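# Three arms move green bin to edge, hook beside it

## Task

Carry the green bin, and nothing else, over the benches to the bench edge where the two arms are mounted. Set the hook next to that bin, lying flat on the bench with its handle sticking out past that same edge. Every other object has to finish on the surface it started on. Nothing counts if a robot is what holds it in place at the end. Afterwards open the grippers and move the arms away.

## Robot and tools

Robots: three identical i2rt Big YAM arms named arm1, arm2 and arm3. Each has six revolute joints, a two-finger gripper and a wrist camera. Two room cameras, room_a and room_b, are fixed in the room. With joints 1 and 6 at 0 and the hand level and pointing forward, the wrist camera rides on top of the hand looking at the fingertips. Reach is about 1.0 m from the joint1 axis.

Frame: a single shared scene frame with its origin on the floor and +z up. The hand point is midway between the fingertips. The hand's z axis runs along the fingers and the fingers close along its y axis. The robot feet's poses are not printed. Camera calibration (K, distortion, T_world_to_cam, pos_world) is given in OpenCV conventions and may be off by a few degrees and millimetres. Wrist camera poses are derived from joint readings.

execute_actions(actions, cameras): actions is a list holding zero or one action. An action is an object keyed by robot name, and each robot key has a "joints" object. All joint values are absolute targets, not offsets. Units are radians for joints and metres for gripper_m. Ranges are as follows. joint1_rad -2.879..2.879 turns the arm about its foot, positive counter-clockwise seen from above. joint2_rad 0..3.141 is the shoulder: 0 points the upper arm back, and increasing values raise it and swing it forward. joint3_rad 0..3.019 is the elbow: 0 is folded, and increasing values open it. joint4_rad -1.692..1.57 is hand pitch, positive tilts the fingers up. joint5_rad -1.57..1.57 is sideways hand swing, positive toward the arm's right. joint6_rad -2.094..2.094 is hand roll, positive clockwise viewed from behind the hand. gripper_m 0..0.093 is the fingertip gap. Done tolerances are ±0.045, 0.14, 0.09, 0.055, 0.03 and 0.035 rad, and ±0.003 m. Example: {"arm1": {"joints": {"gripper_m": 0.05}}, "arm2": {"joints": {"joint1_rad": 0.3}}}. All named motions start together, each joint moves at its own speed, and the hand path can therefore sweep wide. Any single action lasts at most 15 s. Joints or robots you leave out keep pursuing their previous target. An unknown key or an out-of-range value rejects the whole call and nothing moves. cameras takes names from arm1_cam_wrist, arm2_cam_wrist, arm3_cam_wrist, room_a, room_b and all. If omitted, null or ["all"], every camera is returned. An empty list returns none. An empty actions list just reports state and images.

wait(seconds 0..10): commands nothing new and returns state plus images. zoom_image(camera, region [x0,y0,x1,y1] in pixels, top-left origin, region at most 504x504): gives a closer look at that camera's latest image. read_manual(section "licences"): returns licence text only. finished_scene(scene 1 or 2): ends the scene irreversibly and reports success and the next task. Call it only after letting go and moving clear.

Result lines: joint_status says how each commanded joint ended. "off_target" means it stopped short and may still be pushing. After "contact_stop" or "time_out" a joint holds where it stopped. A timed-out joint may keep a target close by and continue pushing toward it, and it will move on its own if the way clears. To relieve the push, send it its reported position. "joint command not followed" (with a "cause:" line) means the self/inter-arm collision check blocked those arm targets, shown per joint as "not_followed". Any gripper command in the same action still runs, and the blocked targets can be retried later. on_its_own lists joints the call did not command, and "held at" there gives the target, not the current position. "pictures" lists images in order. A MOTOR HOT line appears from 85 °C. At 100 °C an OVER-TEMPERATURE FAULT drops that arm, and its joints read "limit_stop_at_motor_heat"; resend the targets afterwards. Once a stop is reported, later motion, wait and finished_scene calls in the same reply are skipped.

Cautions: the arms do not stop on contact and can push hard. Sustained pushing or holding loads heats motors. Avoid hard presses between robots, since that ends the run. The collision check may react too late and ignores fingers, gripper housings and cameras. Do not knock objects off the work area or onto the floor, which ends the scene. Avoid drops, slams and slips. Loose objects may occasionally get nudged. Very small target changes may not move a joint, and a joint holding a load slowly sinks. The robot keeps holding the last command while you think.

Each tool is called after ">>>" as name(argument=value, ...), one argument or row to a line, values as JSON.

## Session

>>> execute_actions(
  actions=[],
)

Scene clock: 0.00 s.
Motor temperatures (°C, as the motors report them): arm1=[22 28 32 23 23 23] | arm2=[24 28 30 23 23 25] | arm3=[24 27 28 25 23 23]
arm1.joint_positions: joint1_rad=-0.095 joint2_rad=+0.384 joint3_rad=+1.477 joint4_rad=-1.201 joint5_rad=+0.065 joint6_rad=+0.696 gripper_m=+0.094
arm1.joint_status: not commanded
arm1.hand: x=-0.2685 y=-0.6973 z=+1.4247 quat_wxyz=(-0.384, +0.193, -0.718, -0.547) (m; scene frame)
arm2.joint_positions: joint1_rad=+0.056 joint2_rad=+0.374 joint3_rad=+1.537 joint4_rad=-1.229 joint5_rad=+0.092 joint6_rad=+0.652 gripper_m=+0.094
arm2.joint_status: not commanded
arm2.hand: x=+0.6246 y=-0.6987 z=+1.4445 quat_wxyz=(-0.270, +0.353, -0.638, -0.629) (m; scene frame)
arm3.joint_positions: joint1_rad=+0.913 joint2_rad=+0.477 joint3_rad=+1.623 joint4_rad=-1.260 joint5_rad=+0.032 joint6_rad=-0.053 gripper_m=+0.094
arm3.joint_status: not commanded
arm3.hand: x=-0.1946 y=+1.5235 z=+1.4502 quat_wxyz=(-0.626, -0.198, -0.723, +0.215) (m; scene frame)
pictures: arm1_cam_wrist, arm2_cam_wrist, arm3_cam_wrist, room_a, room_b
camera_calibration (this result's frames):
arm1_cam_wrist: T_world_to_cam=[[0.687787, -0.342608, -0.639976, 0.853526], [-0.721384, -0.420913, -0.549943, 0.307709], [-0.080959, 0.839912, -0.53665, 1.45377], [0, 0, 0, 1]] pos_world=[-0.247371, -0.799094, 1.49562]
arm2_cam_wrist: T_world_to_cam=[[0.789306, 0.0433103, -0.612471, 0.417739], [-0.431435, -0.670629, -0.603424, 0.679324], [-0.436875, 0.740527, -0.510646, 1.65308], [0, 0, 0, 1]] pos_world=[0.685551, -0.786671, 1.50991]
arm3_cam_wrist: T_world_to_cam=[[-0.56132, -0.825065, 0.0647143, 1.05218], [-0.587832, 0.342434, -0.732934, 0.432072], [0.582558, -0.449451, -0.677215, 1.90482], [0, 0, 0, 1]] pos_world=[-0.265071, 1.57628, 1.53856]
Images, in order (width x height): arm1_cam_wrist 504x504, arm2_cam_wrist 504x504, arm3_cam_wrist 504x504, room_a 504x504, room_b 504x504.

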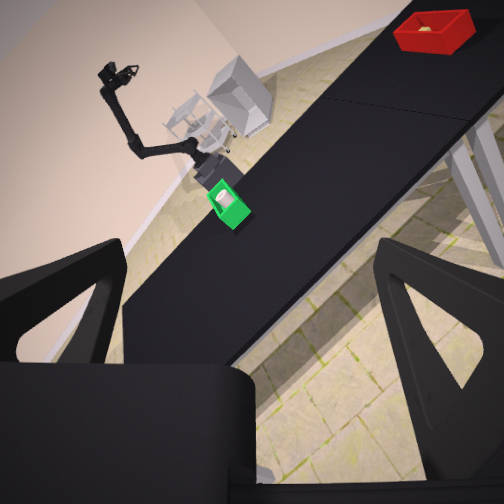

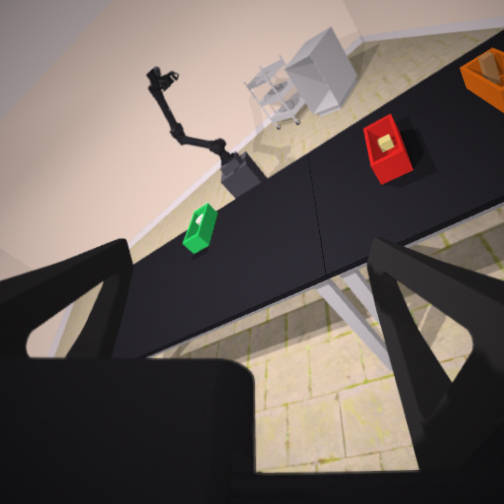

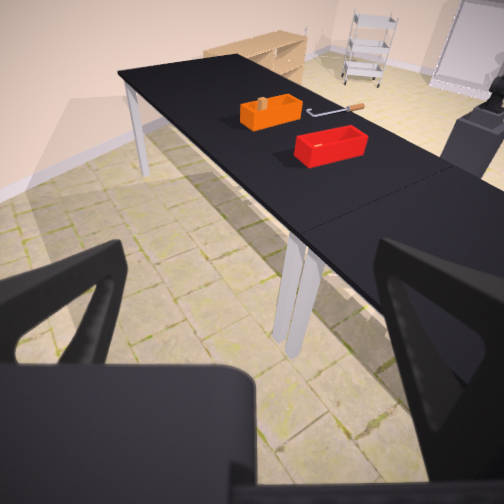

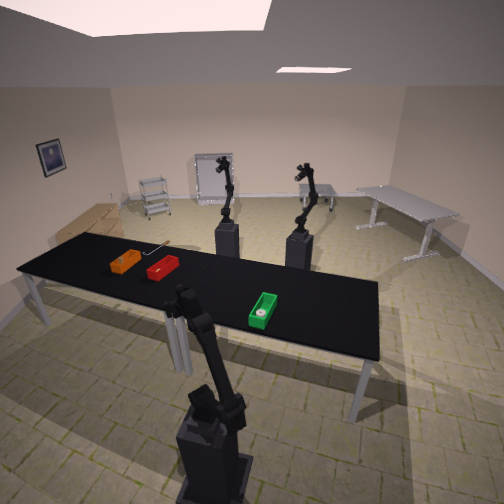

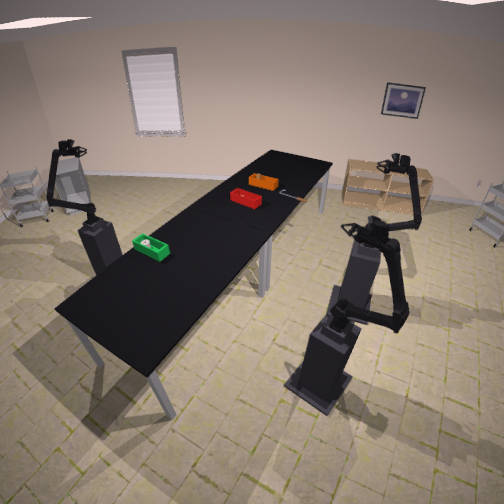

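>>> zoom_image(
  camera="room_b",
  region=[200, 160, 330, 240],
)

>>> zoom_image(
  camera="room_a",
  region=[100, 220, 300, 340],
)

Region (200, 160, 330, 240) of room_b's 504x504 image, scaled by 3.877, with more detail than that image has; it fills the top 310 rows of this view, and the rest is white.

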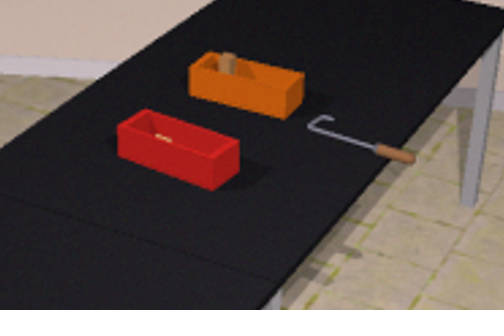

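Region (100, 220, 300, 340) of room_a's 504x504 image, scaled by 2.520, with more detail than that image has; it fills the top 302 rows of this view, and the rest is white.

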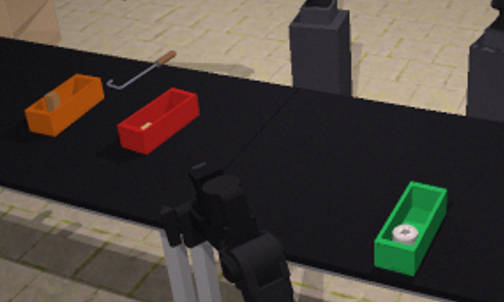

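>>> execute_actions(
  actions=[
    {"arm2":{"joints":{"joint1_rad":-0.74,"joint2_rad":1.7,"joint3_rad":1.385,"joint4_rad":0.92,"joint5_rad":-0.45,"joint6_rad":0}},"arm3":{"joints":{"joint1_rad":-0.14,"joint2_rad":1.5,"joint3_rad":0.8,"joint4_rad":1.16,"joint5_rad":0,"joint6_rad":0,"gripper_m":0.06}},"arm1":{"joints":{"joint1_rad":0.3,"joint2_rad":1.5,"joint3_rad":1.0,"joint4_rad":0.7,"joint5_rad":-0.5,"joint6_rad":0}}},
  ],
  cameras=[],
)

>>> execute_actions(
  actions=[
    {"arm2":{"joints":{"joint2_rad":2.27}},"arm3":{"joints":{"joint2_rad":1.98}}},
  ],
  cameras=["arm2_cam_wrist","arm3_cam_wrist"],
)

Scene clock: 23.83 s.
Motor temperatures (°C, as the motors report them): arm1=[22 27 34 23 23 23] | arm2=[24 28 31 23 23 25] | arm3=[24 27 29 25 23 23]
arm1.joint_positions: joint1_rad=+0.294 joint2_rad=+1.504 joint3_rad=+0.980 joint4_rad=+0.682 joint5_rad=-0.497 joint6_rad=+0.012 gripper_m=+0.094
arm1.joint_status: all done
arm1.hand: x=-0.4599 y=-0.1987 z=+1.1370 quat_wxyz=(-0.371, +0.588, -0.285, -0.659) (m; scene frame)
arm2.joint_positions: joint1_rad=-0.745 joint2_rad=+1.692 joint3_rad=+1.378 joint4_rad=+0.896 joint5_rad=-0.447 joint6_rad=+0.013 gripper_m=+0.094
arm2.joint_status: all done
arm2.hand: x=+0.9588 y=-0.1829 z=+1.2803 quat_wxyz=(-0.708, +0.380, -0.327, -0.497) (m; scene frame)
arm3.joint_positions: joint1_rad=-0.136 joint2_rad=+1.488 joint3_rad=+0.791 joint4_rad=+1.134 joint5_rad=+0.001 joint6_rad=-0.007 gripper_m=+0.060
arm3.joint_status: all done
arm3.hand: x=-0.3205 y=+1.0186 z=+1.1396 quat_wxyz=(-0.579, -0.383, -0.376, +0.614) (m; scene frame)
pictures: none
No camera images: the call's "cameras" was empty. Leave "cameras" out to get every camera's image.

Scene clock: 25.27 s.
Motor temperatures (°C, as the motors report them): arm1=[22 28 34 23 23 23] | arm2=[24 28 31 23 23 25] | arm3=[24 27 29 25 23 23]
arm1.joint_positions: joint1_rad=+0.294 joint2_rad=+1.504 joint3_rad=+0.980 joint4_rad=+0.682 joint5_rad=-0.497 joint6_rad=+0.012 gripper_m=+0.094
arm1.joint_status: not commanded
arm1.hand: x=-0.4599 y=-0.1987 z=+1.1370 quat_wxyz=(-0.371, +0.588, -0.285, -0.659) (m; scene frame)
arm2.joint_positions: joint1_rad=-0.745 joint2_rad=+2.281 joint3_rad=+1.367 joint4_rad=+0.913 joint5_rad=-0.448 joint6_rad=+0.012 gripper_m=+0.094
arm2.joint_status: all done
arm2.hand: x=+1.0056 y=-0.1059 z=+0.8440 quat_wxyz=(-0.532, +0.450, -0.546, -0.465) (m; scene frame)
arm3.joint_positions: joint1_rad=-0.136 joint2_rad=+1.986 joint3_rad=+0.791 joint4_rad=+1.145 joint5_rad=+0.001 joint6_rad=-0.007 gripper_m=+0.060
arm3.joint_status: all done
arm3.hand: x=-0.3262 y=+0.9700 z=+0.8491 quat_wxyz=(-0.472, -0.518, -0.506, +0.503) (m; scene frame)
pictures: arm2_cam_wrist, arm3_cam_wrist
camera_calibration (this result's frames):
arm2_cam_wrist: T_world_to_cam=[[0.986814, -0.15934, -0.0284514, -0.989415], [-0.116331, -0.575976, -0.809147, 0.745628], [0.112542, 0.801787, -0.586917, 0.592328], [0, 0, 0, 1]] pos_world=[0.996446, -0.20311, 0.92282]
arm3_cam_wrist: T_world_to_cam=[[-0.998475, 0.0513522, 0.020274, -0.394467], [0.016075, 0.621718, -0.783076, 0.0723034], [-0.0528174, -0.781556, -0.621595, 1.39322], [0, 0, 0, 1]] pos_world=[-0.321442, 1.06419, 0.930636]
Images, in order (width x height): arm2_cam_wrist 504x504, arm3_cam_wrist 504x504.

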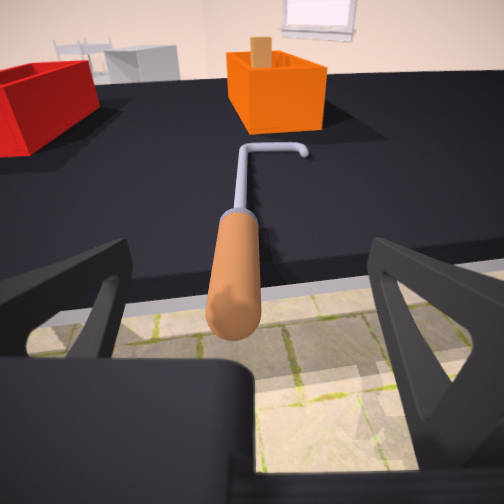

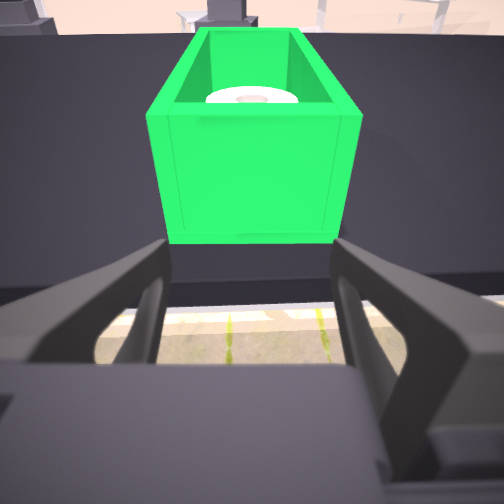

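>>> execute_actions(
  actions=[
    {"arm2":{"joints":{"joint1_rad":-0.695,"joint2_rad":2.485,"joint3_rad":1.645,"joint4_rad":0.87,"joint5_rad":-0.40}},"arm3":{"joints":{"joint2_rad":2.08,"joint3_rad":1.045,"joint4_rad":0.95}}},
  ],
  cameras=["arm2_cam_wrist","arm3_cam_wrist"],
)

Scene clock: 36.87 s.
Motor temperatures (°C, as the motors report them): arm1=[22 28 36 23 23 23] | arm2=[24 30 32 23 23 25] | arm3=[24 28 29 25 23 23]
arm1.joint_positions: joint1_rad=+0.294 joint2_rad=+1.504 joint3_rad=+0.980 joint4_rad=+0.682 joint5_rad=-0.497 joint6_rad=+0.012 gripper_m=+0.094
arm1.joint_status: not commanded
arm1.hand: x=-0.4599 y=-0.1987 z=+1.1370 quat_wxyz=(-0.371, +0.588, -0.285, -0.659) (m; scene frame)
arm2.joint_positions: joint1_rad=-0.701 joint2_rad=+2.462 joint3_rad=+1.602 joint4_rad=+0.886 joint5_rad=-0.403 joint6_rad=+0.012 gripper_m=+0.094
arm2.joint_status: all done
arm2.hand: x=+1.0112 y=-0.0440 z=+0.8059 quat_wxyz=(-0.542, +0.447, -0.537, -0.467) (m; scene frame)
arm3.joint_positions: joint1_rad=-0.136 joint2_rad=+2.070 joint3_rad=+1.022 joint4_rad=+0.971 joint5_rad=+0.001 joint6_rad=-0.007 gripper_m=+0.060
arm3.joint_status: all done
arm3.hand: x=-0.3295 y=+0.8938 z=+0.8475 quat_wxyz=(-0.465, -0.525, -0.512, +0.496) (m; scene frame)
pictures: arm2_cam_wrist, arm3_cam_wrist
camera_calibration (this result's frames):
arm2_cam_wrist: T_world_to_cam=[[0.987034, -0.159555, -0.0175246, -0.995272], [-0.104669, -0.557011, -0.823883, 0.752086], [0.121693, 0.815034, -0.566489, 0.494554], [0, 0, 0, 1]] pos_world=[1.0009, -0.142959, 0.882348]
arm3_cam_wrist: T_world_to_cam=[[-0.998481, 0.0511327, 0.0205051, -0.393797], [0.0171817, 0.64267, -0.76595, 0.0856246], [-0.0523431, -0.764435, -0.642573, 1.33513], [0, 0, 0, 1]] pos_world=[-0.324786, 0.985727, 0.931577]
Images, in order (width x height): arm2_cam_wrist 504x504, arm3_cam_wrist 504x504.

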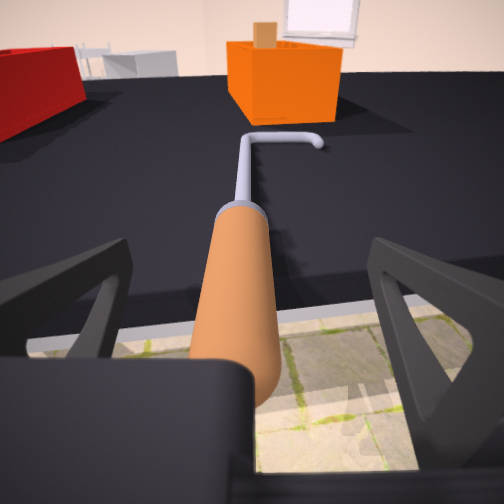

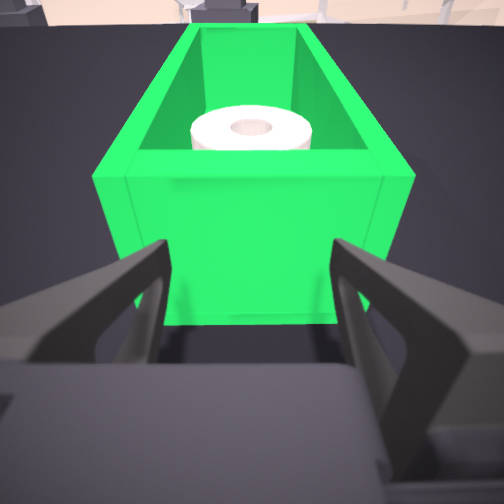

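>>> execute_actions(
  actions=[
    {"arm2":{"joints":{"joint2_rad":2.507}},"arm3":{"joints":{"joint2_rad":2.165,"joint3_rad":1.245,"joint4_rad":0.84}}},
  ],
  cameras=["arm2_cam_wrist"],
)

Scene clock: 41.60 s.
Motor temperatures (°C, as the motors report them): arm1=[22 28 36 23 23 23] | arm2=[24 30 33 23 23 25] | arm3=[24 28 30 25 23 23]
arm1.joint_positions: joint1_rad=+0.294 joint2_rad=+1.504 joint3_rad=+0.980 joint4_rad=+0.682 joint5_rad=-0.497 joint6_rad=+0.012 gripper_m=+0.094
arm1.joint_status: not commanded
arm1.hand: x=-0.4599 y=-0.1987 z=+1.1370 quat_wxyz=(-0.371, +0.588, -0.285, -0.659) (m; scene frame)
arm2.joint_positions: joint1_rad=-0.701 joint2_rad=+2.463 joint3_rad=+1.602 joint4_rad=+0.886 joint5_rad=-0.403 joint6_rad=+0.012 gripper_m=+0.094
arm2.joint_status: all done
arm2.hand: x=+1.0112 y=-0.0440 z=+0.8056 quat_wxyz=(-0.542, +0.447, -0.537, -0.467) (m; scene frame)
arm3.joint_positions: joint1_rad=-0.136 joint2_rad=+2.154 joint3_rad=+1.214 joint4_rad=+0.859 joint5_rad=+0.000 joint6_rad=-0.007 gripper_m=+0.060
arm3.joint_status: all done
arm3.hand: x=-0.3319 y=+0.8350 z=+0.8480 quat_wxyz=(-0.464, -0.526, -0.513, +0.494) (m; scene frame)
pictures: arm2_cam_wrist
camera_calibration (this result's frames):
arm2_cam_wrist: T_world_to_cam=[[0.987031, -0.159555, -0.0176754, -0.995134], [-0.104835, -0.557277, -0.823682, 0.751803], [0.121573, 0.814852, -0.566776, 0.494751], [0, 0, 0, 1]] pos_world=[1.00089, -0.142965, 0.88207]
Images, in order (width x height): arm2_cam_wrist 504x504.

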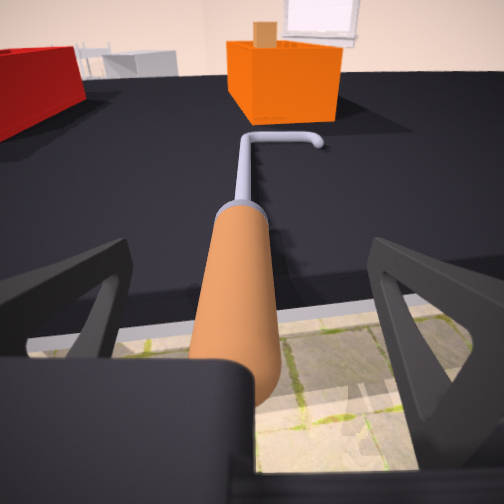

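>>> execute_actions(
  actions=[
    {"arm2":{"joints":{"joint2_rad":2.485,"joint4_rad":0.805}},"arm3":{"joints":{"joint2_rad":2.268,"joint3_rad":1.465,"joint4_rad":0.72}}},
  ],
  cameras=[],
)

>>> execute_actions(
  actions=[
    {"arm2":{"joints":{"gripper_m":0}},"arm3":{"joints":{"joint2_rad":2.378,"joint3_rad":1.712,"joint4_rad":0.595}}},
  ],
  cameras=["arm2_cam_wrist","arm3_cam_wrist"],
)

Scene clock: 50.37 s.
Motor temperatures (°C, as the motors report them): arm1=[22 28 37 23 23 23] | arm2=[24 30 34 23 23 25] | arm3=[24 29 31 25 23 23]
arm1.joint_positions: joint1_rad=+0.294 joint2_rad=+1.504 joint3_rad=+0.980 joint4_rad=+0.682 joint5_rad=-0.497 joint6_rad=+0.012 gripper_m=+0.094
arm1.joint_status: not commanded
arm1.hand: x=-0.4599 y=-0.1987 z=+1.1370 quat_wxyz=(-0.371, +0.588, -0.285, -0.659) (m; scene frame)
arm2.joint_positions: joint1_rad=-0.701 joint2_rad=+2.463 joint3_rad=+1.602 joint4_rad=+0.824 joint5_rad=-0.403 joint6_rad=+0.012 gripper_m=+0.094
arm2.joint_status: all done
arm2.hand: x=+1.0110 y=-0.0441 z=+0.7914 quat_wxyz=(-0.521, +0.454, -0.557, -0.461) (m; scene frame)
arm3.joint_positions: joint1_rad=-0.136 joint2_rad=+2.255 joint3_rad=+1.428 joint4_rad=+0.739 joint5_rad=+0.000 joint6_rad=-0.007 gripper_m=+0.060
arm3.joint_status: all done
arm3.hand: x=-0.3345 y=+0.7753 z=+0.8452 quat_wxyz=(-0.462, -0.528, -0.515, +0.492) (m; scene frame)
pictures: none
No camera images: the call's "cameras" was empty. Leave "cameras" out to get every camera's image.

Scene clock: 51.37 s.
Motor temperatures (°C, as the motors report them): arm1=[22 28 37 23 23 23] | arm2=[24 30 34 23 23 25] | arm3=[24 29 31 25 23 23]
arm1.joint_positions: joint1_rad=+0.294 joint2_rad=+1.504 joint3_rad=+0.980 joint4_rad=+0.682 joint5_rad=-0.497 joint6_rad=+0.012 gripper_m=+0.094
arm1.joint_status: not commanded
arm1.hand: x=-0.4599 y=-0.1987 z=+1.1370 quat_wxyz=(-0.371, +0.588, -0.285, -0.659) (m; scene frame)
arm2.joint_positions: joint1_rad=-0.701 joint2_rad=+2.463 joint3_rad=+1.603 joint4_rad=+0.824 joint5_rad=-0.403 joint6_rad=+0.010 gripper_m=+0.029
arm2.joint_status: gripper_m off_target (ended at +0.029, target +0.000)
arm2.hand: x=+1.0109 y=-0.0440 z=+0.7914 quat_wxyz=(-0.521, +0.454, -0.557, -0.460) (m; scene frame)
arm3.joint_positions: joint1_rad=-0.136 joint2_rad=+2.364 joint3_rad=+1.673 joint4_rad=+0.613 joint5_rad=+0.000 joint6_rad=-0.007 gripper_m=+0.060
arm3.joint_status: all done
arm3.hand: x=-0.3370 y=+0.7139 z=+0.8519 quat_wxyz=(-0.465, -0.526, -0.513, +0.495) (m; scene frame)
pictures: arm2_cam_wrist, arm3_cam_wrist
camera_calibration (this result's frames):
arm2_cam_wrist: T_world_to_cam=[[0.986339, -0.159845, -0.0398035, -0.976919], [-0.129068, -0.599785, -0.789683, 0.735799], [0.102353, 0.784033, -0.612223, 0.540698], [0, 0, 0, 1]] pos_world=[1.0032, -0.138759, 0.87319]
arm3_cam_wrist: T_world_to_cam=[[-0.998508, 0.0507704, 0.0201081, -0.391664], [0.0173314, 0.643833, -0.76497, 0.203153], [-0.051784, -0.76348, -0.643752, 1.20064], [0, 0, 0, 1]] pos_world=[-0.332427, 0.805755, 0.936197]
Images, in order (width x height): arm2_cam_wrist 504x504, arm3_cam_wrist 504x504.

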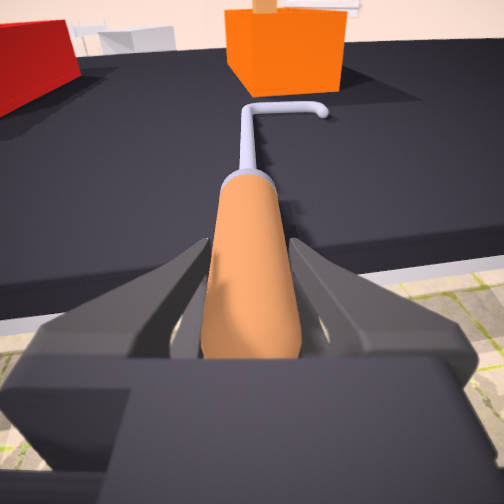

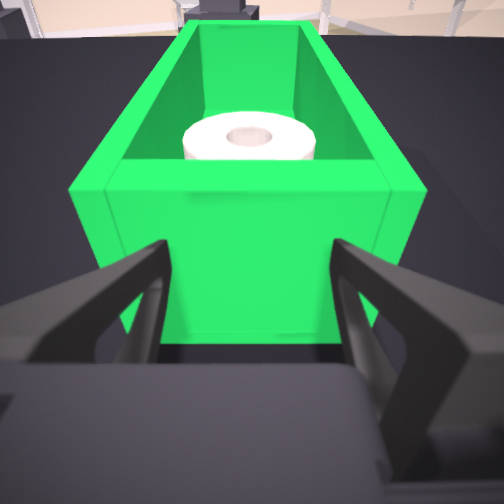

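>>> execute_actions(
  actions=[
    {"arm2":{"joints":{"joint1_rad":-0.6,"joint2_rad":2.19,"joint3_rad":1.2,"joint4_rad":1.04}},"arm3":{"joints":{"joint2_rad":2.495,"joint3_rad":1.95,"joint4_rad":0.47}}},
  ],
  cameras=["arm2_cam_wrist"],
)

>>> execute_actions(
  actions=[
    {"arm2":{"joints":{"joint1_rad":0.256,"joint5_rad":0.39}},"arm3":{"joints":{"joint2_rad":2.61,"joint3_rad":2.19,"joint4_rad":0.35}}},
  ],
  cameras=["arm2_cam_wrist","room_b"],
)

Scene clock: 66.20 s.
Motor temperatures (°C, as the motors report them): arm1=[22 28 37 23 23 23] | arm2=[24 31 34 23 23 25] | arm3=[24 31 33 25 23 23]
arm1.joint_positions: joint1_rad=+0.294 joint2_rad=+1.504 joint3_rad=+0.980 joint4_rad=+0.682 joint5_rad=-0.497 joint6_rad=+0.012 gripper_m=+0.094
arm1.joint_status: not commanded
arm1.hand: x=-0.4599 y=-0.1987 z=+1.1370 quat_wxyz=(-0.371, +0.588, -0.285, -0.659) (m; scene frame)
arm2.joint_positions: joint1_rad=-0.586 joint2_rad=+2.205 joint3_rad=+1.196 joint4_rad=+1.001 joint5_rad=-0.402 joint6_rad=+0.010 gripper_m=+0.029
arm2.joint_status: all done
arm2.hand: x=+0.8788 y=-0.0974 z=+0.8457 quat_wxyz=(-0.504, +0.482, -0.521, -0.493) (m; scene frame)
arm3.joint_positions: joint1_rad=-0.136 joint2_rad=+2.476 joint3_rad=+1.904 joint4_rad=+0.489 joint5_rad=+0.000 joint6_rad=-0.007 gripper_m=+0.060
arm3.joint_status: all done
arm3.hand: x=-0.3391 y=+0.6648 z=+0.8510 quat_wxyz=(-0.464, -0.527, -0.514, +0.494) (m; scene frame)
pictures: arm2_cam_wrist
camera_calibration (this result's frames):
arm2_cam_wrist: T_world_to_cam=[[0.998492, -0.0467933, -0.02869, -0.862061], [-0.0507827, -0.589206, -0.806385, 0.676002], [0.0208291, 0.806626, -0.590695, 0.68505], [0, 0, 0, 1]] pos_world=[0.880821, -0.194613, 0.92504]
Images, in order (width x height): arm2_cam_wrist 504x504.

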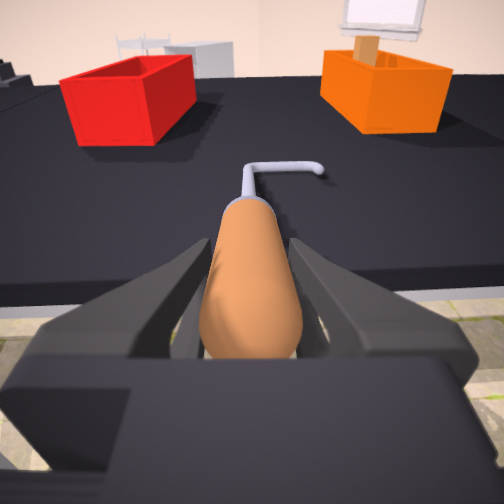

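Scene clock: 68.00 s.
Motor temperatures (°C, as the motors report them): arm1=[22 28 38 23 23 23] | arm2=[24 31 34 23 23 25] | arm3=[24 31 34 25 23 23]
arm1.joint_positions: joint1_rad=+0.294 joint2_rad=+1.504 joint3_rad=+0.980 joint4_rad=+0.682 joint5_rad=-0.497 joint6_rad=+0.012 gripper_m=+0.094
arm1.joint_status: not commanded
arm1.hand: x=-0.4599 y=-0.1987 z=+1.1370 quat_wxyz=(-0.371, +0.588, -0.285, -0.659) (m; scene frame)
arm2.joint_positions: joint1_rad=+0.256 joint2_rad=+2.205 joint3_rad=+1.196 joint4_rad=+1.001 joint5_rad=+0.390 joint6_rad=+0.006 gripper_m=+0.029
arm2.joint_status: all done
arm2.hand: x=+0.3978 y=-0.0820 z=+0.8528 quat_wxyz=(-0.494, +0.497, -0.506, -0.503) (m; scene frame)
arm3.joint_positions: joint1_rad=-0.136 joint2_rad=+2.590 joint3_rad=+2.142 joint4_rad=+0.368 joint5_rad=+0.000 joint6_rad=-0.007 gripper_m=+0.060
arm3.joint_status: all done
arm3.hand: x=-0.3409 y=+0.6234 z=+0.8535 quat_wxyz=(-0.465, -0.526, -0.513, +0.495) (m; scene frame)
pictures: arm2_cam_wrist, room_b
camera_calibration (this result's frames):
arm2_cam_wrist: T_world_to_cam=[[0.999831, 0.00318894, -0.0180814, -0.386316], [-0.0127104, -0.590453, -0.806972, 0.651566], [-0.0132496, 0.807066, -0.590312, 0.700106], [0, 0, 0, 1]] pos_world=[0.403809, -0.179081, 0.932092]
Images, in order (width x height): arm2_cam_wrist 504x504, room_b 504x504.

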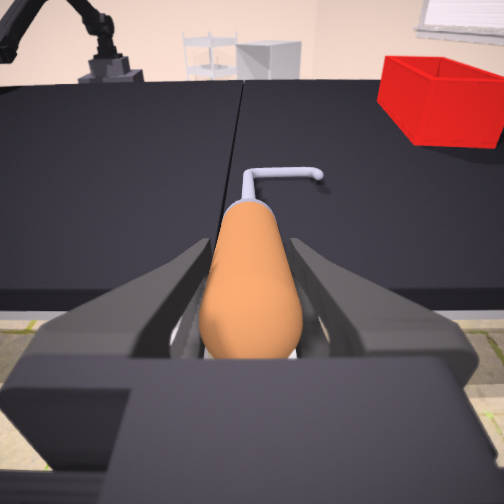

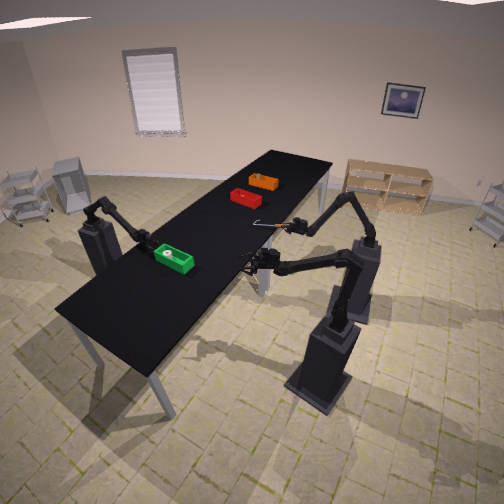

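>>> execute_actions(
  actions=[
    {"arm2":{"joints":{"joint1_rad":0.555,"joint2_rad":2.45,"joint3_rad":1.84,"joint4_rad":0.79,"joint5_rad":0.70}},"arm3":{"joints":{"joint2_rad":2.725,"joint3_rad":2.42,"joint4_rad":0.24}}},
  ],
  cameras=[],
)

>>> execute_actions(
  actions=[
    {"arm2":{"joints":{"joint2_rad":2.59}},"arm3":{"joints":{"joint2_rad":2.56,"joint3_rad":2.13,"joint4_rad":0.4}}},
  ],
  cameras=["arm2_cam_wrist","arm3_cam_wrist"],
)

Scene clock: 76.47 s.
Motor temperatures (°C, as the motors report them): arm1=[22 28 38 23 23 23] | arm2=[24 31 34 23 23 25] | arm3=[24 32 35 25 23 23]
arm1.joint_positions: joint1_rad=+0.294 joint2_rad=+1.504 joint3_rad=+0.980 joint4_rad=+0.682 joint5_rad=-0.497 joint6_rad=+0.012 gripper_m=+0.094
arm1.joint_status: not commanded
arm1.hand: x=-0.4599 y=-0.1987 z=+1.1370 quat_wxyz=(-0.371, +0.588, -0.285, -0.659) (m; scene frame)
arm2.joint_positions: joint1_rad=+0.560 joint2_rad=+2.466 joint3_rad=+1.792 joint4_rad=+0.788 joint5_rad=+0.700 joint6_rad=+0.006 gripper_m=+0.029
arm2.joint_status: all done
arm2.hand: x=+0.1514 y=-0.0549 z=+0.8858 quat_wxyz=(-0.500, +0.451, -0.501, -0.543) (m; scene frame)
arm3.joint_positions: joint1_rad=-0.136 joint2_rad=+2.701 joint3_rad=+2.370 joint4_rad=+0.259 joint5_rad=+0.000 joint6_rad=-0.007 gripper_m=+0.060
arm3.joint_status: all done
arm3.hand: x=-0.3422 y=+0.5930 z=+0.8555 quat_wxyz=(-0.466, -0.524, -0.511, +0.497) (m; scene frame)
pictures: none
No camera images: the call's "cameras" was empty. Leave "cameras" out to get every camera's image.

Scene clock: 77.63 s.
Motor temperatures (°C, as the motors report them): arm1=[22 28 38 23 23 23] | arm2=[24 32 34 23 23 25] | arm3=[24 32 35 25 23 23]
arm1.joint_positions: joint1_rad=+0.294 joint2_rad=+1.504 joint3_rad=+0.980 joint4_rad=+0.682 joint5_rad=-0.497 joint6_rad=+0.012 gripper_m=+0.094
arm1.joint_status: not commanded
arm1.hand: x=-0.4599 y=-0.1987 z=+1.1370 quat_wxyz=(-0.371, +0.588, -0.285, -0.659) (m; scene frame)
arm2.joint_positions: joint1_rad=+0.560 joint2_rad=+2.581 joint3_rad=+1.799 joint4_rad=+0.791 joint5_rad=+0.699 joint6_rad=+0.003 gripper_m=+0.029
arm2.joint_status: all done
arm2.hand: x=+0.1546 y=-0.0602 z=+0.7936 quat_wxyz=(-0.498, +0.490, -0.505, -0.507) (m; scene frame)
arm3.joint_positions: joint1_rad=-0.136 joint2_rad=+2.533 joint3_rad=+2.136 joint4_rad=+0.379 joint5_rad=+0.000 joint6_rad=-0.007 gripper_m=+0.060
arm3.joint_status: all done
arm3.hand: x=-0.3402 y=+0.6233 z=+0.9064 quat_wxyz=(-0.480, -0.510, -0.498, +0.511) (m; scene frame)
pictures: arm2_cam_wrist, arm3_cam_wrist
camera_calibration (this result's frames):
arm2_cam_wrist: T_world_to_cam=[[0.999699, -0.00166292, -0.0244846, -0.139432], [-0.0209426, -0.577916, -0.815828, 0.622666], [-0.0127934, 0.816095, -0.577777, 0.63487], [0, 0, 0, 1]] pos_world=[0.160553, -0.158497, 0.871388]
arm3_cam_wrist: T_world_to_cam=[[-0.998494, 0.0512297, 0.0196052, -0.391186], [0.0148375, 0.596337, -0.802597, 0.366063], [-0.0528081, -0.801098, -0.596199, 1.14635], [0, 0, 0, 1]] pos_world=[-0.335492, 0.720084, 0.984924]
Images, in order (width x height): arm2_cam_wrist 504x504, arm3_cam_wrist 504x504.

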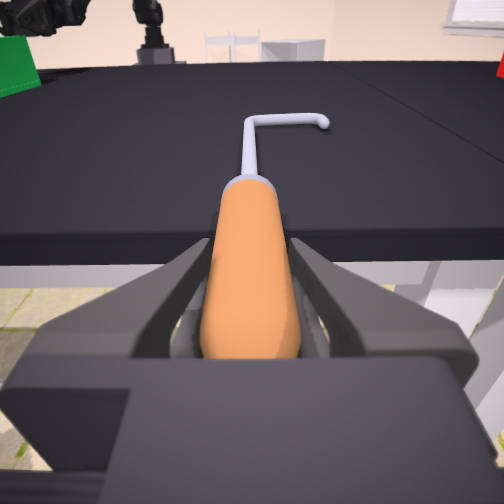

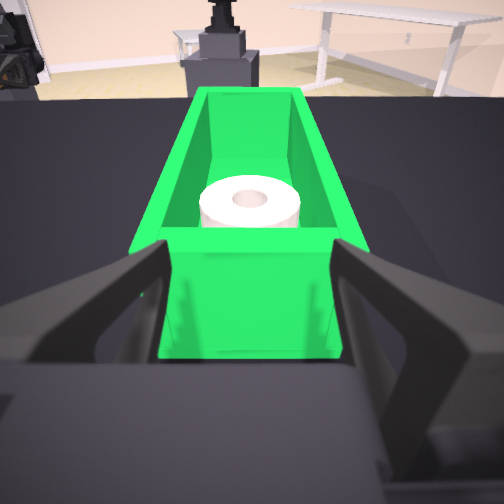

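>>> execute_actions(
  actions=[
    {"arm2":{"joints":{"joint4_rad":0.73}},"arm3":{"joints":{"joint2_rad":2.2,"joint3_rad":1.8}}},
  ],
  cameras=[],
)

>>> execute_actions(
  actions=[
    {"arm2":{"joints":{"gripper_m":0.093}}},
  ],
  cameras=["arm2_cam_wrist"],
)

>>> execute_actions(
  actions=[
    {"arm2":{"joints":{"joint2_rad":2.3}},"arm1":{"joints":{"joint1_rad":0.1,"joint2_rad":1.9,"joint3_rad":1.3,"joint4_rad":0.76,"joint5_rad":-0.71}},"arm3":{"joints":{"joint2_rad":1.7,"joint3_rad":1.4,"joint4_rad":0.1}}},
  ],
  cameras=[],
)

>>> execute_actions(
  actions=[
    {"arm2":{"joints":{"joint1_rad":-0.5,"joint2_rad":1.2,"joint3_rad":0.9,"joint4_rad":0,"joint5_rad":0}},"arm1":{"joints":{"joint1_rad":-0.522,"joint2_rad":2.46,"joint3_rad":1.85}},"arm3":{"joints":{"joint2_rad":1.3,"joint3_rad":1.0,"joint4_rad":0.1}}},
  ],
  cameras=["arm1_cam_wrist","room_b"],
)

Scene clock: 90.90 s.
Motor temperatures (°C, as the motors report them): arm1=[22 28 38 23 23 23] | arm2=[24 32 35 23 23 25] | arm3=[24 33 33 25 23 23]
arm1.joint_positions: joint1_rad=+0.294 joint2_rad=+1.504 joint3_rad=+0.980 joint4_rad=+0.682 joint5_rad=-0.497 joint6_rad=+0.012 gripper_m=+0.094
arm1.joint_status: not commanded
arm1.hand: x=-0.4599 y=-0.1987 z=+1.1370 quat_wxyz=(-0.371, +0.588, -0.285, -0.659) (m; scene frame)
arm2.joint_positions: joint1_rad=+0.560 joint2_rad=+2.581 joint3_rad=+1.807 joint4_rad=+0.764 joint5_rad=+0.700 joint6_rad=+0.003 gripper_m=+0.029
arm2.joint_status: all done
arm2.hand: x=+0.1533 y=-0.0586 z=+0.7920 quat_wxyz=(-0.497, +0.497, -0.506, -0.500) (m; scene frame)
arm3.joint_positions: joint1_rad=-0.136 joint2_rad=+2.175 joint3_rad=+1.806 joint4_rad=+0.387 joint5_rad=+0.000 joint6_rad=-0.007 gripper_m=+0.060
arm3.joint_status: all done
arm3.hand: x=-0.3354 y=+0.6978 z=+1.0374 quat_wxyz=(-0.489, -0.501, -0.489, +0.520) (m; scene frame)
pictures: none
No camera images: the call's "cameras" was empty. Leave "cameras" out to get every camera's image.

Scene clock: 91.60 s.
Motor temperatures (°C, as the motors report them): arm1=[22 28 38 23 23 23] | arm2=[24 32 35 23 23 25] | arm3=[24 33 33 25 23 23]
arm1.joint_positions: joint1_rad=+0.294 joint2_rad=+1.504 joint3_rad=+0.980 joint4_rad=+0.682 joint5_rad=-0.497 joint6_rad=+0.012 gripper_m=+0.094
arm1.joint_status: not commanded
arm1.hand: x=-0.4599 y=-0.1987 z=+1.1370 quat_wxyz=(-0.371, +0.588, -0.285, -0.659) (m; scene frame)
arm2.joint_positions: joint1_rad=+0.560 joint2_rad=+2.581 joint3_rad=+1.807 joint4_rad=+0.749 joint5_rad=+0.700 joint6_rad=+0.003 gripper_m=+0.093
arm2.joint_status: all done
arm2.hand: x=+0.1533 y=-0.0586 z=+0.7889 quat_wxyz=(-0.497, +0.502, -0.506, -0.495) (m; scene frame)
arm3.joint_positions: joint1_rad=-0.136 joint2_rad=+2.175 joint3_rad=+1.806 joint4_rad=+0.387 joint5_rad=+0.000 joint6_rad=-0.007 gripper_m=+0.060
arm3.joint_status: not commanded
arm3.hand: x=-0.3354 y=+0.6978 z=+1.0374 quat_wxyz=(-0.489, -0.501, -0.489, +0.520) (m; scene frame)
pictures: arm2_cam_wrist
camera_calibration (this result's frames):
arm2_cam_wrist: T_world_to_cam=[[0.999993, -0.00245337, -0.00272086, -0.155533], [-0.00364831, -0.599016, -0.800729, 0.603881], [0.000334639, 0.800733, -0.599021, 0.644622], [0, 0, 0, 1]] pos_world=[0.157519, -0.154817, 0.869264]
Images, in order (width x height): arm2_cam_wrist 504x504.

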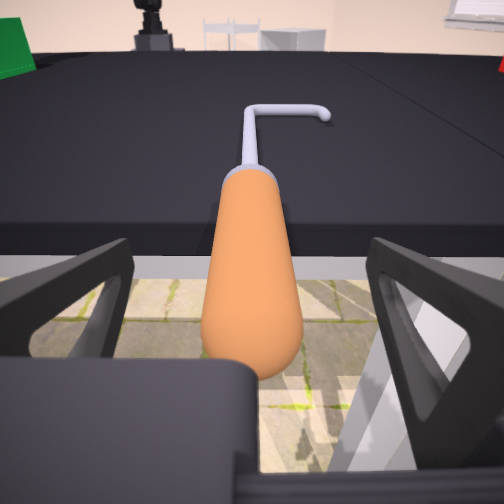

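Scene clock: 93.20 s.
Motor temperatures (°C, as the motors report them): arm1=[22 28 38 23 23 23] | arm2=[24 33 35 23 23 25] | arm3=[24 33 33 25 23 23]
arm1.joint_positions: joint1_rad=+0.088 joint2_rad=+1.920 joint3_rad=+1.244 joint4_rad=+0.746 joint5_rad=-0.707 joint6_rad=+0.010 gripper_m=+0.094
arm1.joint_status: all done
arm1.hand: x=-0.3535 y=-0.0788 z=+1.0178 quat_wxyz=(-0.348, +0.613, -0.308, -0.640) (m; scene frame)
arm2.joint_positions: joint1_rad=+0.560 joint2_rad=+2.268 joint3_rad=+1.832 joint4_rad=+0.738 joint5_rad=+0.700 joint6_rad=+0.003 gripper_m=+0.093
arm2.joint_status: all done
arm2.hand: x=+0.1560 y=-0.0577 z=+1.0634 quat_wxyz=(-0.501, +0.381, -0.490, -0.603) (m; scene frame)
arm3.joint_positions: joint1_rad=-0.136 joint2_rad=+1.684 joint3_rad=+1.405 joint4_rad=+0.119 joint5_rad=+0.000 joint6_rad=-0.007 gripper_m=+0.060
arm3.joint_status: all done
arm3.hand: x=-0.3279 y=+0.8504 z=+1.1214 quat_wxyz=(-0.443, -0.545, -0.531, +0.473) (m; scene frame)
pictures: none
No camera images: the call's "cameras" was empty. Leave "cameras" out to get every camera's image.

Scene clock: 95.20 s.
Motor temperatures (°C, as the motors report them): arm1=[22 28 39 23 23 23] | arm2=[24 32 35 23 23 25] | arm3=[24 32 33 25 23 23]
arm1.joint_positions: joint1_rad=-0.511 joint2_rad=+2.481 joint3_rad=+1.793 joint4_rad=+0.749 joint5_rad=-0.708 joint6_rad=+0.010 gripper_m=+0.094
arm1.joint_status: all done
arm1.hand: x=+0.1544 y=-0.0722 z=+0.8555 quat_wxyz=(-0.516, +0.495, -0.479, -0.509) (m; scene frame)
arm2.joint_positions: joint1_rad=-0.488 joint2_rad=+1.199 joint3_rad=+0.909 joint4_rad=+0.019 joint5_rad=+0.002 joint6_rad=+0.003 gripper_m=+0.093
arm2.joint_status: all done
arm2.hand: x=+0.8128 y=-0.2738 z=+1.1094 quat_wxyz=(-0.492, +0.450, -0.658, -0.350) (m; scene frame)
arm3.joint_positions: joint1_rad=-0.136 joint2_rad=+1.285 joint3_rad=+1.007 joint4_rad=+0.116 joint5_rad=+0.000 joint6_rad=-0.007 gripper_m=+0.060
arm3.joint_status: all done
arm3.hand: x=-0.3212 y=+1.0021 z=+1.1354 quat_wxyz=(-0.443, -0.546, -0.532, +0.473) (m; scene frame)
pictures: arm1_cam_wrist, room_b
camera_calibration (this result's frames):
arm1_cam_wrist: T_world_to_cam=[[0.999797, -0.0102729, 0.0173198, -0.173978], [0.00905369, -0.538944, -0.842293, 0.691622], [0.0179872, 0.842279, -0.538742, 0.644203], [0, 0, 0, 1]] pos_world=[0.156094, -0.171641, 0.932621]
Images, in order (width x height): arm1_cam_wrist 504x504, room_b 504x504.

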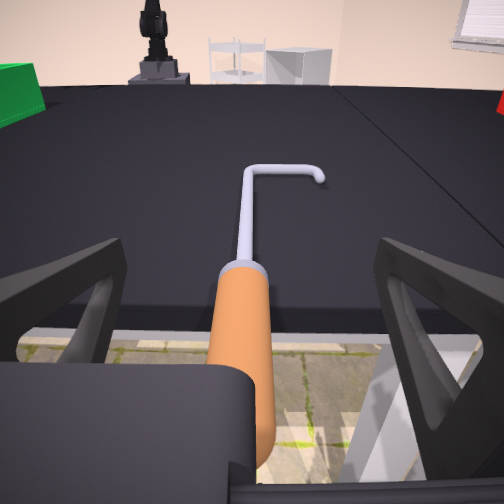

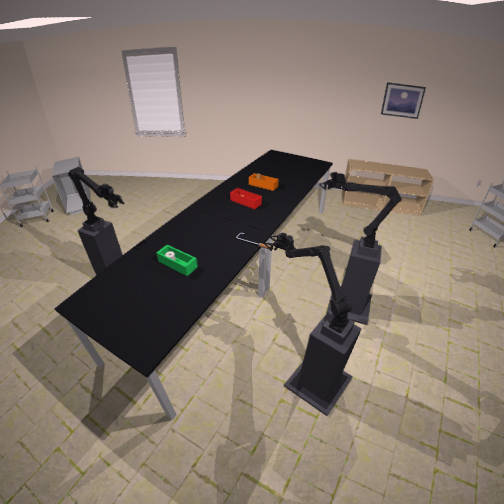

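>>> execute_actions(
  actions=[
    {"arm1":{"joints":{"joint1_rad":-0.48,"joint2_rad":2.595,"joint3_rad":1.955,"joint5_rad":-0.688}}},
  ],
  cameras=["arm1_cam_wrist"],
)

Scene clock: 104.67 s.
Motor temperatures (°C, as the motors report them): arm1=[22 30 39 23 23 23] | arm2=[24 31 35 23 23 25] | arm3=[24 31 33 25 23 23]
arm1.joint_positions: joint1_rad=-0.489 joint2_rad=+2.609 joint3_rad=+1.908 joint4_rad=+0.749 joint5_rad=-0.690 joint6_rad=+0.010 gripper_m=+0.094
arm1.joint_status: all done
arm1.hand: x=+0.1512 y=-0.0484 z=+0.8041 quat_wxyz=(-0.510, +0.497, -0.483, -0.510) (m; scene frame)
arm2.joint_positions: joint1_rad=-0.488 joint2_rad=+1.199 joint3_rad=+0.909 joint4_rad=+0.019 joint5_rad=+0.002 joint6_rad=+0.003 gripper_m=+0.093
arm2.joint_status: not commanded
arm2.hand: x=+0.8128 y=-0.2738 z=+1.1094 quat_wxyz=(-0.492, +0.450, -0.658, -0.350) (m; scene frame)
arm3.joint_positions: joint1_rad=-0.136 joint2_rad=+1.285 joint3_rad=+1.007 joint4_rad=+0.116 joint5_rad=+0.000 joint6_rad=-0.007 gripper_m=+0.060
arm3.joint_status: not commanded
arm3.hand: x=-0.3212 y=+1.0021 z=+1.1354 quat_wxyz=(-0.443, -0.546, -0.532, +0.473) (m; scene frame)
pictures: arm1_cam_wrist
camera_calibration (this result's frames):
arm1_cam_wrist: T_world_to_cam=[[0.999952, -0.00545572, 0.00818019, -0.162099], [0.00386342, -0.547029, -0.837105, 0.657372], [0.00904181, 0.837096, -0.546982, 0.604181], [0, 0, 0, 1]] pos_world=[0.154088, -0.14704, 0.882091]
Images, in order (width x height): arm1_cam_wrist 504x504.

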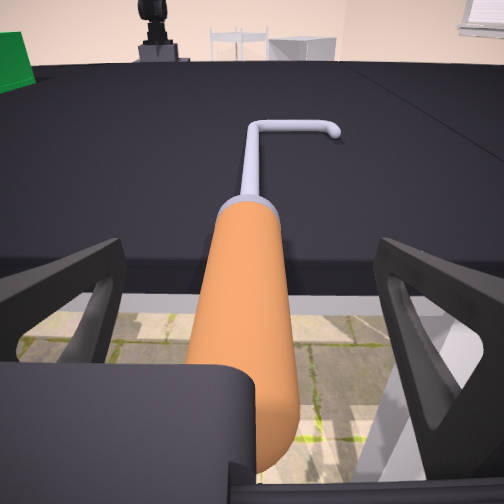

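>>> execute_actions(
  actions=[
    {"arm1":{"joints":{"gripper_m":0.0}}},
  ],
  cameras=[],
)

>>> execute_actions(
  actions=[
    {"arm1":{"joints":{"joint2_rad":2.545,"joint6_rad":0.65}}},
  ],
  cameras=["arm1_cam_wrist"],
)

>>> execute_actions(
  actions=[
    {"arm1":{"joints":{"joint2_rad":2.495,"joint6_rad":1.58}}},
  ],
  cameras=["arm1_cam_wrist","arm3_cam_wrist"],
)

Scene clock: 111.87 s.
Motor temperatures (°C, as the motors report them): arm1=[22 31 40 23 23 23] | arm2=[24 30 34 23 23 25] | arm3=[24 30 33 25 23 23]
arm1.joint_positions: joint1_rad=-0.489 joint2_rad=+2.609 joint3_rad=+1.908 joint4_rad=+0.749 joint5_rad=-0.690 joint6_rad=+0.009 gripper_m=+0.029
arm1.joint_status: gripper_m off_target (ended at +0.029, target +0.000)
arm1.hand: x=+0.1514 y=-0.0484 z=+0.8041 quat_wxyz=(-0.511, +0.497, -0.483, -0.509) (m; scene frame)
arm2.joint_positions: joint1_rad=-0.488 joint2_rad=+1.199 joint3_rad=+0.909 joint4_rad=+0.019 joint5_rad=+0.002 joint6_rad=+0.003 gripper_m=+0.093
arm2.joint_status: not commanded
arm2.hand: x=+0.8128 y=-0.2738 z=+1.1094 quat_wxyz=(-0.492, +0.450, -0.658, -0.350) (m; scene frame)
arm3.joint_positions: joint1_rad=-0.136 joint2_rad=+1.285 joint3_rad=+1.007 joint4_rad=+0.116 joint5_rad=+0.000 joint6_rad=-0.007 gripper_m=+0.060
arm3.joint_status: not commanded
arm3.hand: x=-0.3212 y=+1.0021 z=+1.1354 quat_wxyz=(-0.443, -0.546, -0.532, +0.473) (m; scene frame)
pictures: none
No camera images: the call's "cameras" was empty. Leave "cameras" out to get every camera's image.

Scene clock: 113.57 s.
Motor temperatures (°C, as the motors report them): arm1=[22 31 40 23 23 23] | arm2=[24 30 34 23 23 25] | arm3=[24 30 33 25 23 23]
arm1.joint_positions: joint1_rad=-0.489 joint2_rad=+2.578 joint3_rad=+1.908 joint4_rad=+0.749 joint5_rad=-0.687 joint6_rad=+0.617 gripper_m=+0.029
arm1.joint_status: all done
arm1.hand: x=+0.1537 y=-0.0463 z=+0.8307 quat_wxyz=(-0.346, +0.331, -0.599, -0.642) (m; scene frame)
arm2.joint_positions: joint1_rad=-0.488 joint2_rad=+1.199 joint3_rad=+0.909 joint4_rad=+0.019 joint5_rad=+0.002 joint6_rad=+0.003 gripper_m=+0.093
arm2.joint_status: not commanded
arm2.hand: x=+0.8128 y=-0.2738 z=+1.1094 quat_wxyz=(-0.492, +0.450, -0.658, -0.350) (m; scene frame)
arm3.joint_positions: joint1_rad=-0.136 joint2_rad=+1.285 joint3_rad=+1.007 joint4_rad=+0.116 joint5_rad=+0.000 joint6_rad=-0.007 gripper_m=+0.060
arm3.joint_status: not commanded
arm3.hand: x=-0.3212 y=+1.0021 z=+1.1354 quat_wxyz=(-0.443, -0.546, -0.532, +0.473) (m; scene frame)
pictures: arm1_cam_wrist
camera_calibration (this result's frames):
arm1_cam_wrist: T_world_to_cam=[[0.836917, 0.0256913, -0.546727, 0.322657], [-0.448417, -0.540576, -0.711829, 0.646537], [-0.313835, 0.840903, -0.440897, 0.578672], [0, 0, 0, 1]] pos_world=[0.201488, -0.145394, 0.891763]
Images, in order (width x height): arm1_cam_wrist 504x504.

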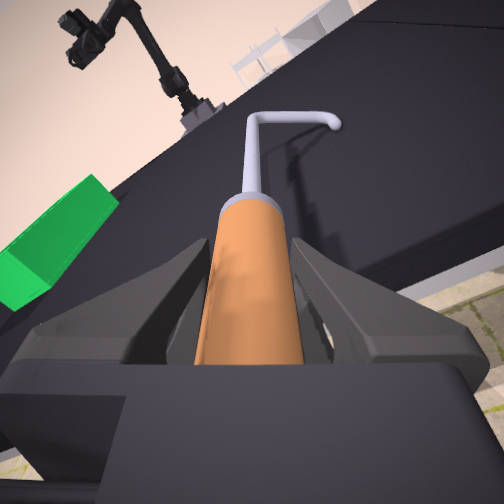

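Scene clock: 115.40 s.
Motor temperatures (°C, as the motors report them): arm1=[22 32 40 23 23 23] | arm2=[24 30 34 23 23 25] | arm3=[24 30 33 25 23 23]
arm1.joint_positions: joint1_rad=-0.489 joint2_rad=+2.550 joint3_rad=+1.908 joint4_rad=+0.744 joint5_rad=-0.687 joint6_rad=+1.560 gripper_m=+0.029
arm1.joint_status: all done
arm1.hand: x=+0.1551 y=-0.0449 z=+0.8541 quat_wxyz=(-0.021, +0.027, -0.677, -0.735) (m; scene frame)
arm2.joint_positions: joint1_rad=-0.488 joint2_rad=+1.199 joint3_rad=+0.909 joint4_rad=+0.019 joint5_rad=+0.002 joint6_rad=+0.003 gripper_m=+0.093
arm2.joint_status: not commanded
arm2.hand: x=+0.8128 y=-0.2738 z=+1.1094 quat_wxyz=(-0.492, +0.450, -0.658, -0.350) (m; scene frame)
arm3.joint_positions: joint1_rad=-0.136 joint2_rad=+1.285 joint3_rad=+1.007 joint4_rad=+0.116 joint5_rad=+0.000 joint6_rad=-0.007 gripper_m=+0.060
arm3.joint_status: not commanded
arm3.hand: x=-0.3212 y=+1.0021 z=+1.1354 quat_wxyz=(-0.443, -0.546, -0.532, +0.473) (m; scene frame)
pictures: arm1_cam_wrist, arm3_cam_wrist
camera_calibration (this result's frames):
arm1_cam_wrist: T_world_to_cam=[[0.0627897, 0.064611, -0.995933, 0.839758], [-0.806761, -0.584174, -0.0887612, 0.186079], [-0.587533, 0.809053, 0.0154455, 0.239531], [0, 0, 0, 1]] pos_world=[0.238126, -0.139348, 0.84916]
arm3_cam_wrist: T_world_to_cam=[[-0.998529, 0.0500896, 0.0207532, -0.396265], [0.0206555, 0.70534, -0.708568, 0.109566], [-0.05013, -0.707097, -0.705337, 1.6179], [0, 0, 0, 1]] pos_world=[-0.316841, 1.08658, 1.22702]
Images, in order (width x height): arm1_cam_wrist 504x504, arm3_cam_wrist 504x504.

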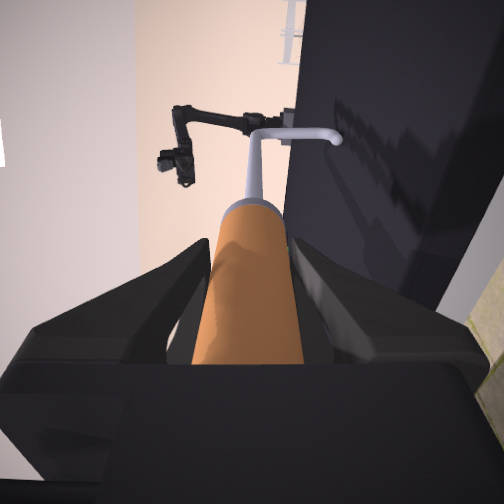

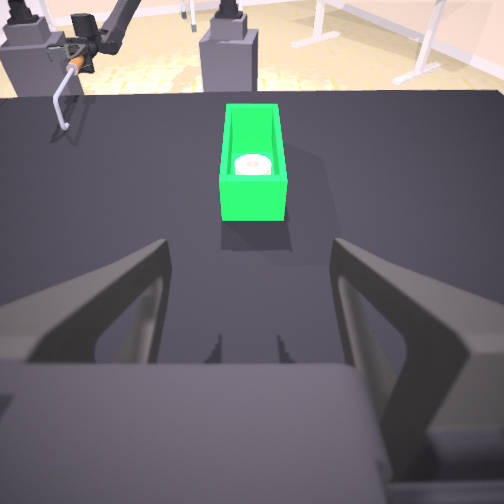

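>>> execute_actions(
  actions=[
    {"arm1":{"joints":{"joint2_rad":2.235,"joint3_rad":1.83,"joint4_rad":0.65,"joint1_rad":-0.25,"joint5_rad":-0.42}}},
  ],
  cameras=[],
)

>>> execute_actions(
  actions=[
    {"arm1":{"joints":{"joint4_rad":0.60,"joint1_rad":0.215,"joint5_rad":0}}},
  ],
  cameras=["arm1_cam_wrist","arm3_cam_wrist","room_b"],
)

>>> zoom_image(
  camera="room_b",
  region=[140, 225, 240, 295],
)

Scene clock: 130.30 s.
Motor temperatures (°C, as the motors report them): arm1=[22 33 40 23 23 23] | arm2=[24 30 35 23 23 25] | arm3=[24 29 33 25 23 23]
arm1.joint_positions: joint1_rad=-0.260 joint2_rad=+2.277 joint3_rad=+1.798 joint4_rad=+0.621 joint5_rad=-0.421 joint6_rad=+1.567 gripper_m=+0.029
arm1.joint_status: all done
arm1.hand: x=+0.0074 y=+0.0257 z=+1.0084 quat_wxyz=(-0.031, +0.010, -0.659, -0.752) (m; scene frame)
arm2.joint_positions: joint1_rad=-0.488 joint2_rad=+1.199 joint3_rad=+0.909 joint4_rad=+0.019 joint5_rad=+0.002 joint6_rad=+0.003 gripper_m=+0.093
arm2.joint_status: not commanded
arm2.hand: x=+0.8128 y=-0.2738 z=+1.1094 quat_wxyz=(-0.492, +0.450, -0.658, -0.350) (m; scene frame)
arm3.joint_positions: joint1_rad=-0.136 joint2_rad=+1.285 joint3_rad=+1.007 joint4_rad=+0.116 joint5_rad=+0.000 joint6_rad=-0.007 gripper_m=+0.060
arm3.joint_status: not commanded
arm3.hand: x=-0.3212 y=+1.0021 z=+1.1354 quat_wxyz=(-0.443, -0.546, -0.532, +0.473) (m; scene frame)
pictures: none
No camera images: the call's "cameras" was empty. Leave "cameras" out to get every camera's image.

Scene clock: 132.47 s.
Motor temperatures (°C, as the motors report them): arm1=[22 34 40 23 23 23] | arm2=[24 30 35 23 23 25] | arm3=[24 29 33 25 23 23]
arm1.joint_positions: joint1_rad=+0.209 joint2_rad=+2.278 joint3_rad=+1.798 joint4_rad=+0.573 joint5_rad=+0.001 joint6_rad=+1.565 gripper_m=+0.029
arm1.joint_status: all done
arm1.hand: x=-0.3329 y=+0.0994 z=+1.0005 quat_wxyz=(+0.007, +0.006, -0.672, -0.741) (m; scene frame)
arm2.joint_positions: joint1_rad=-0.488 joint2_rad=+1.199 joint3_rad=+0.909 joint4_rad=+0.019 joint5_rad=+0.002 joint6_rad=+0.003 gripper_m=+0.093
arm2.joint_status: not commanded
arm2.hand: x=+0.8128 y=-0.2738 z=+1.1094 quat_wxyz=(-0.492, +0.450, -0.658, -0.350) (m; scene frame)
arm3.joint_positions: joint1_rad=-0.136 joint2_rad=+1.285 joint3_rad=+1.007 joint4_rad=+0.116 joint5_rad=+0.000 joint6_rad=-0.007 gripper_m=+0.060
arm3.joint_status: not commanded
arm3.hand: x=-0.3212 y=+1.0021 z=+1.1354 quat_wxyz=(-0.443, -0.546, -0.532, +0.473) (m; scene frame)
pictures: arm1_cam_wrist, arm3_cam_wrist, room_b
camera_calibration (this result's frames):
arm1_cam_wrist: T_world_to_cam=[[-0.0074155, 0.0783486, -0.996898, 0.983156], [-0.802845, -0.594791, -0.040774, -0.155989], [-0.596141, 0.800053, 0.0673125, -0.220038], [0, 0, 0, 1]] pos_world=[-0.249119, 0.00623221, 0.988558]
arm3_cam_wrist: T_world_to_cam=[[-0.998529, 0.0500896, 0.0207532, -0.396265], [0.0206555, 0.70534, -0.708568, 0.109566], [-0.05013, -0.707097, -0.705337, 1.6179], [0, 0, 0, 1]] pos_world=[-0.316841, 1.08658, 1.22702]
Images, in order (width x height): arm1_cam_wrist 504x504, arm3_cam_wrist 504x504, room_b 504x504.

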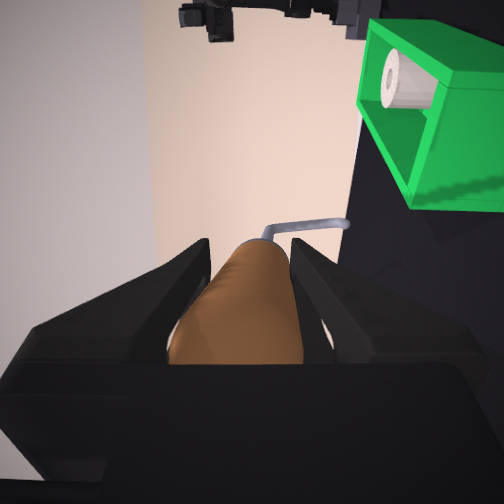

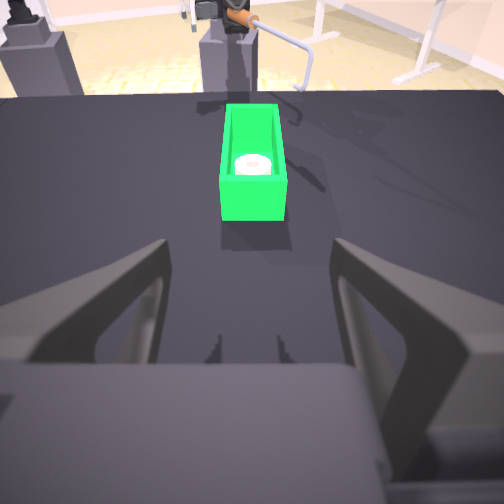

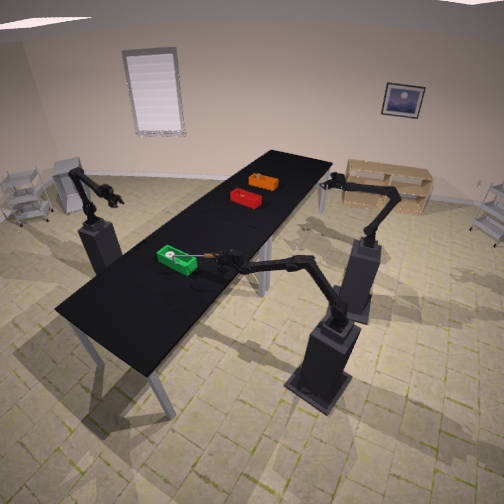

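Region (140, 225, 240, 295) of room_b's 504x504 image, scaled by 5.040, with more detail than that image has; it fills the top 353 rows of this view, and the rest is white.

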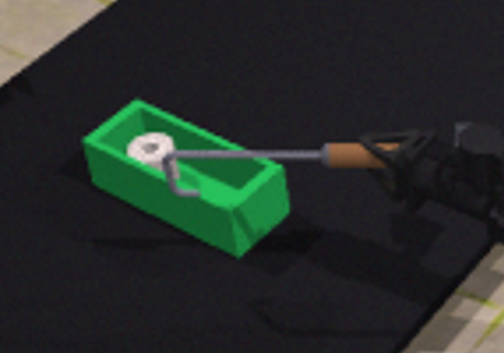

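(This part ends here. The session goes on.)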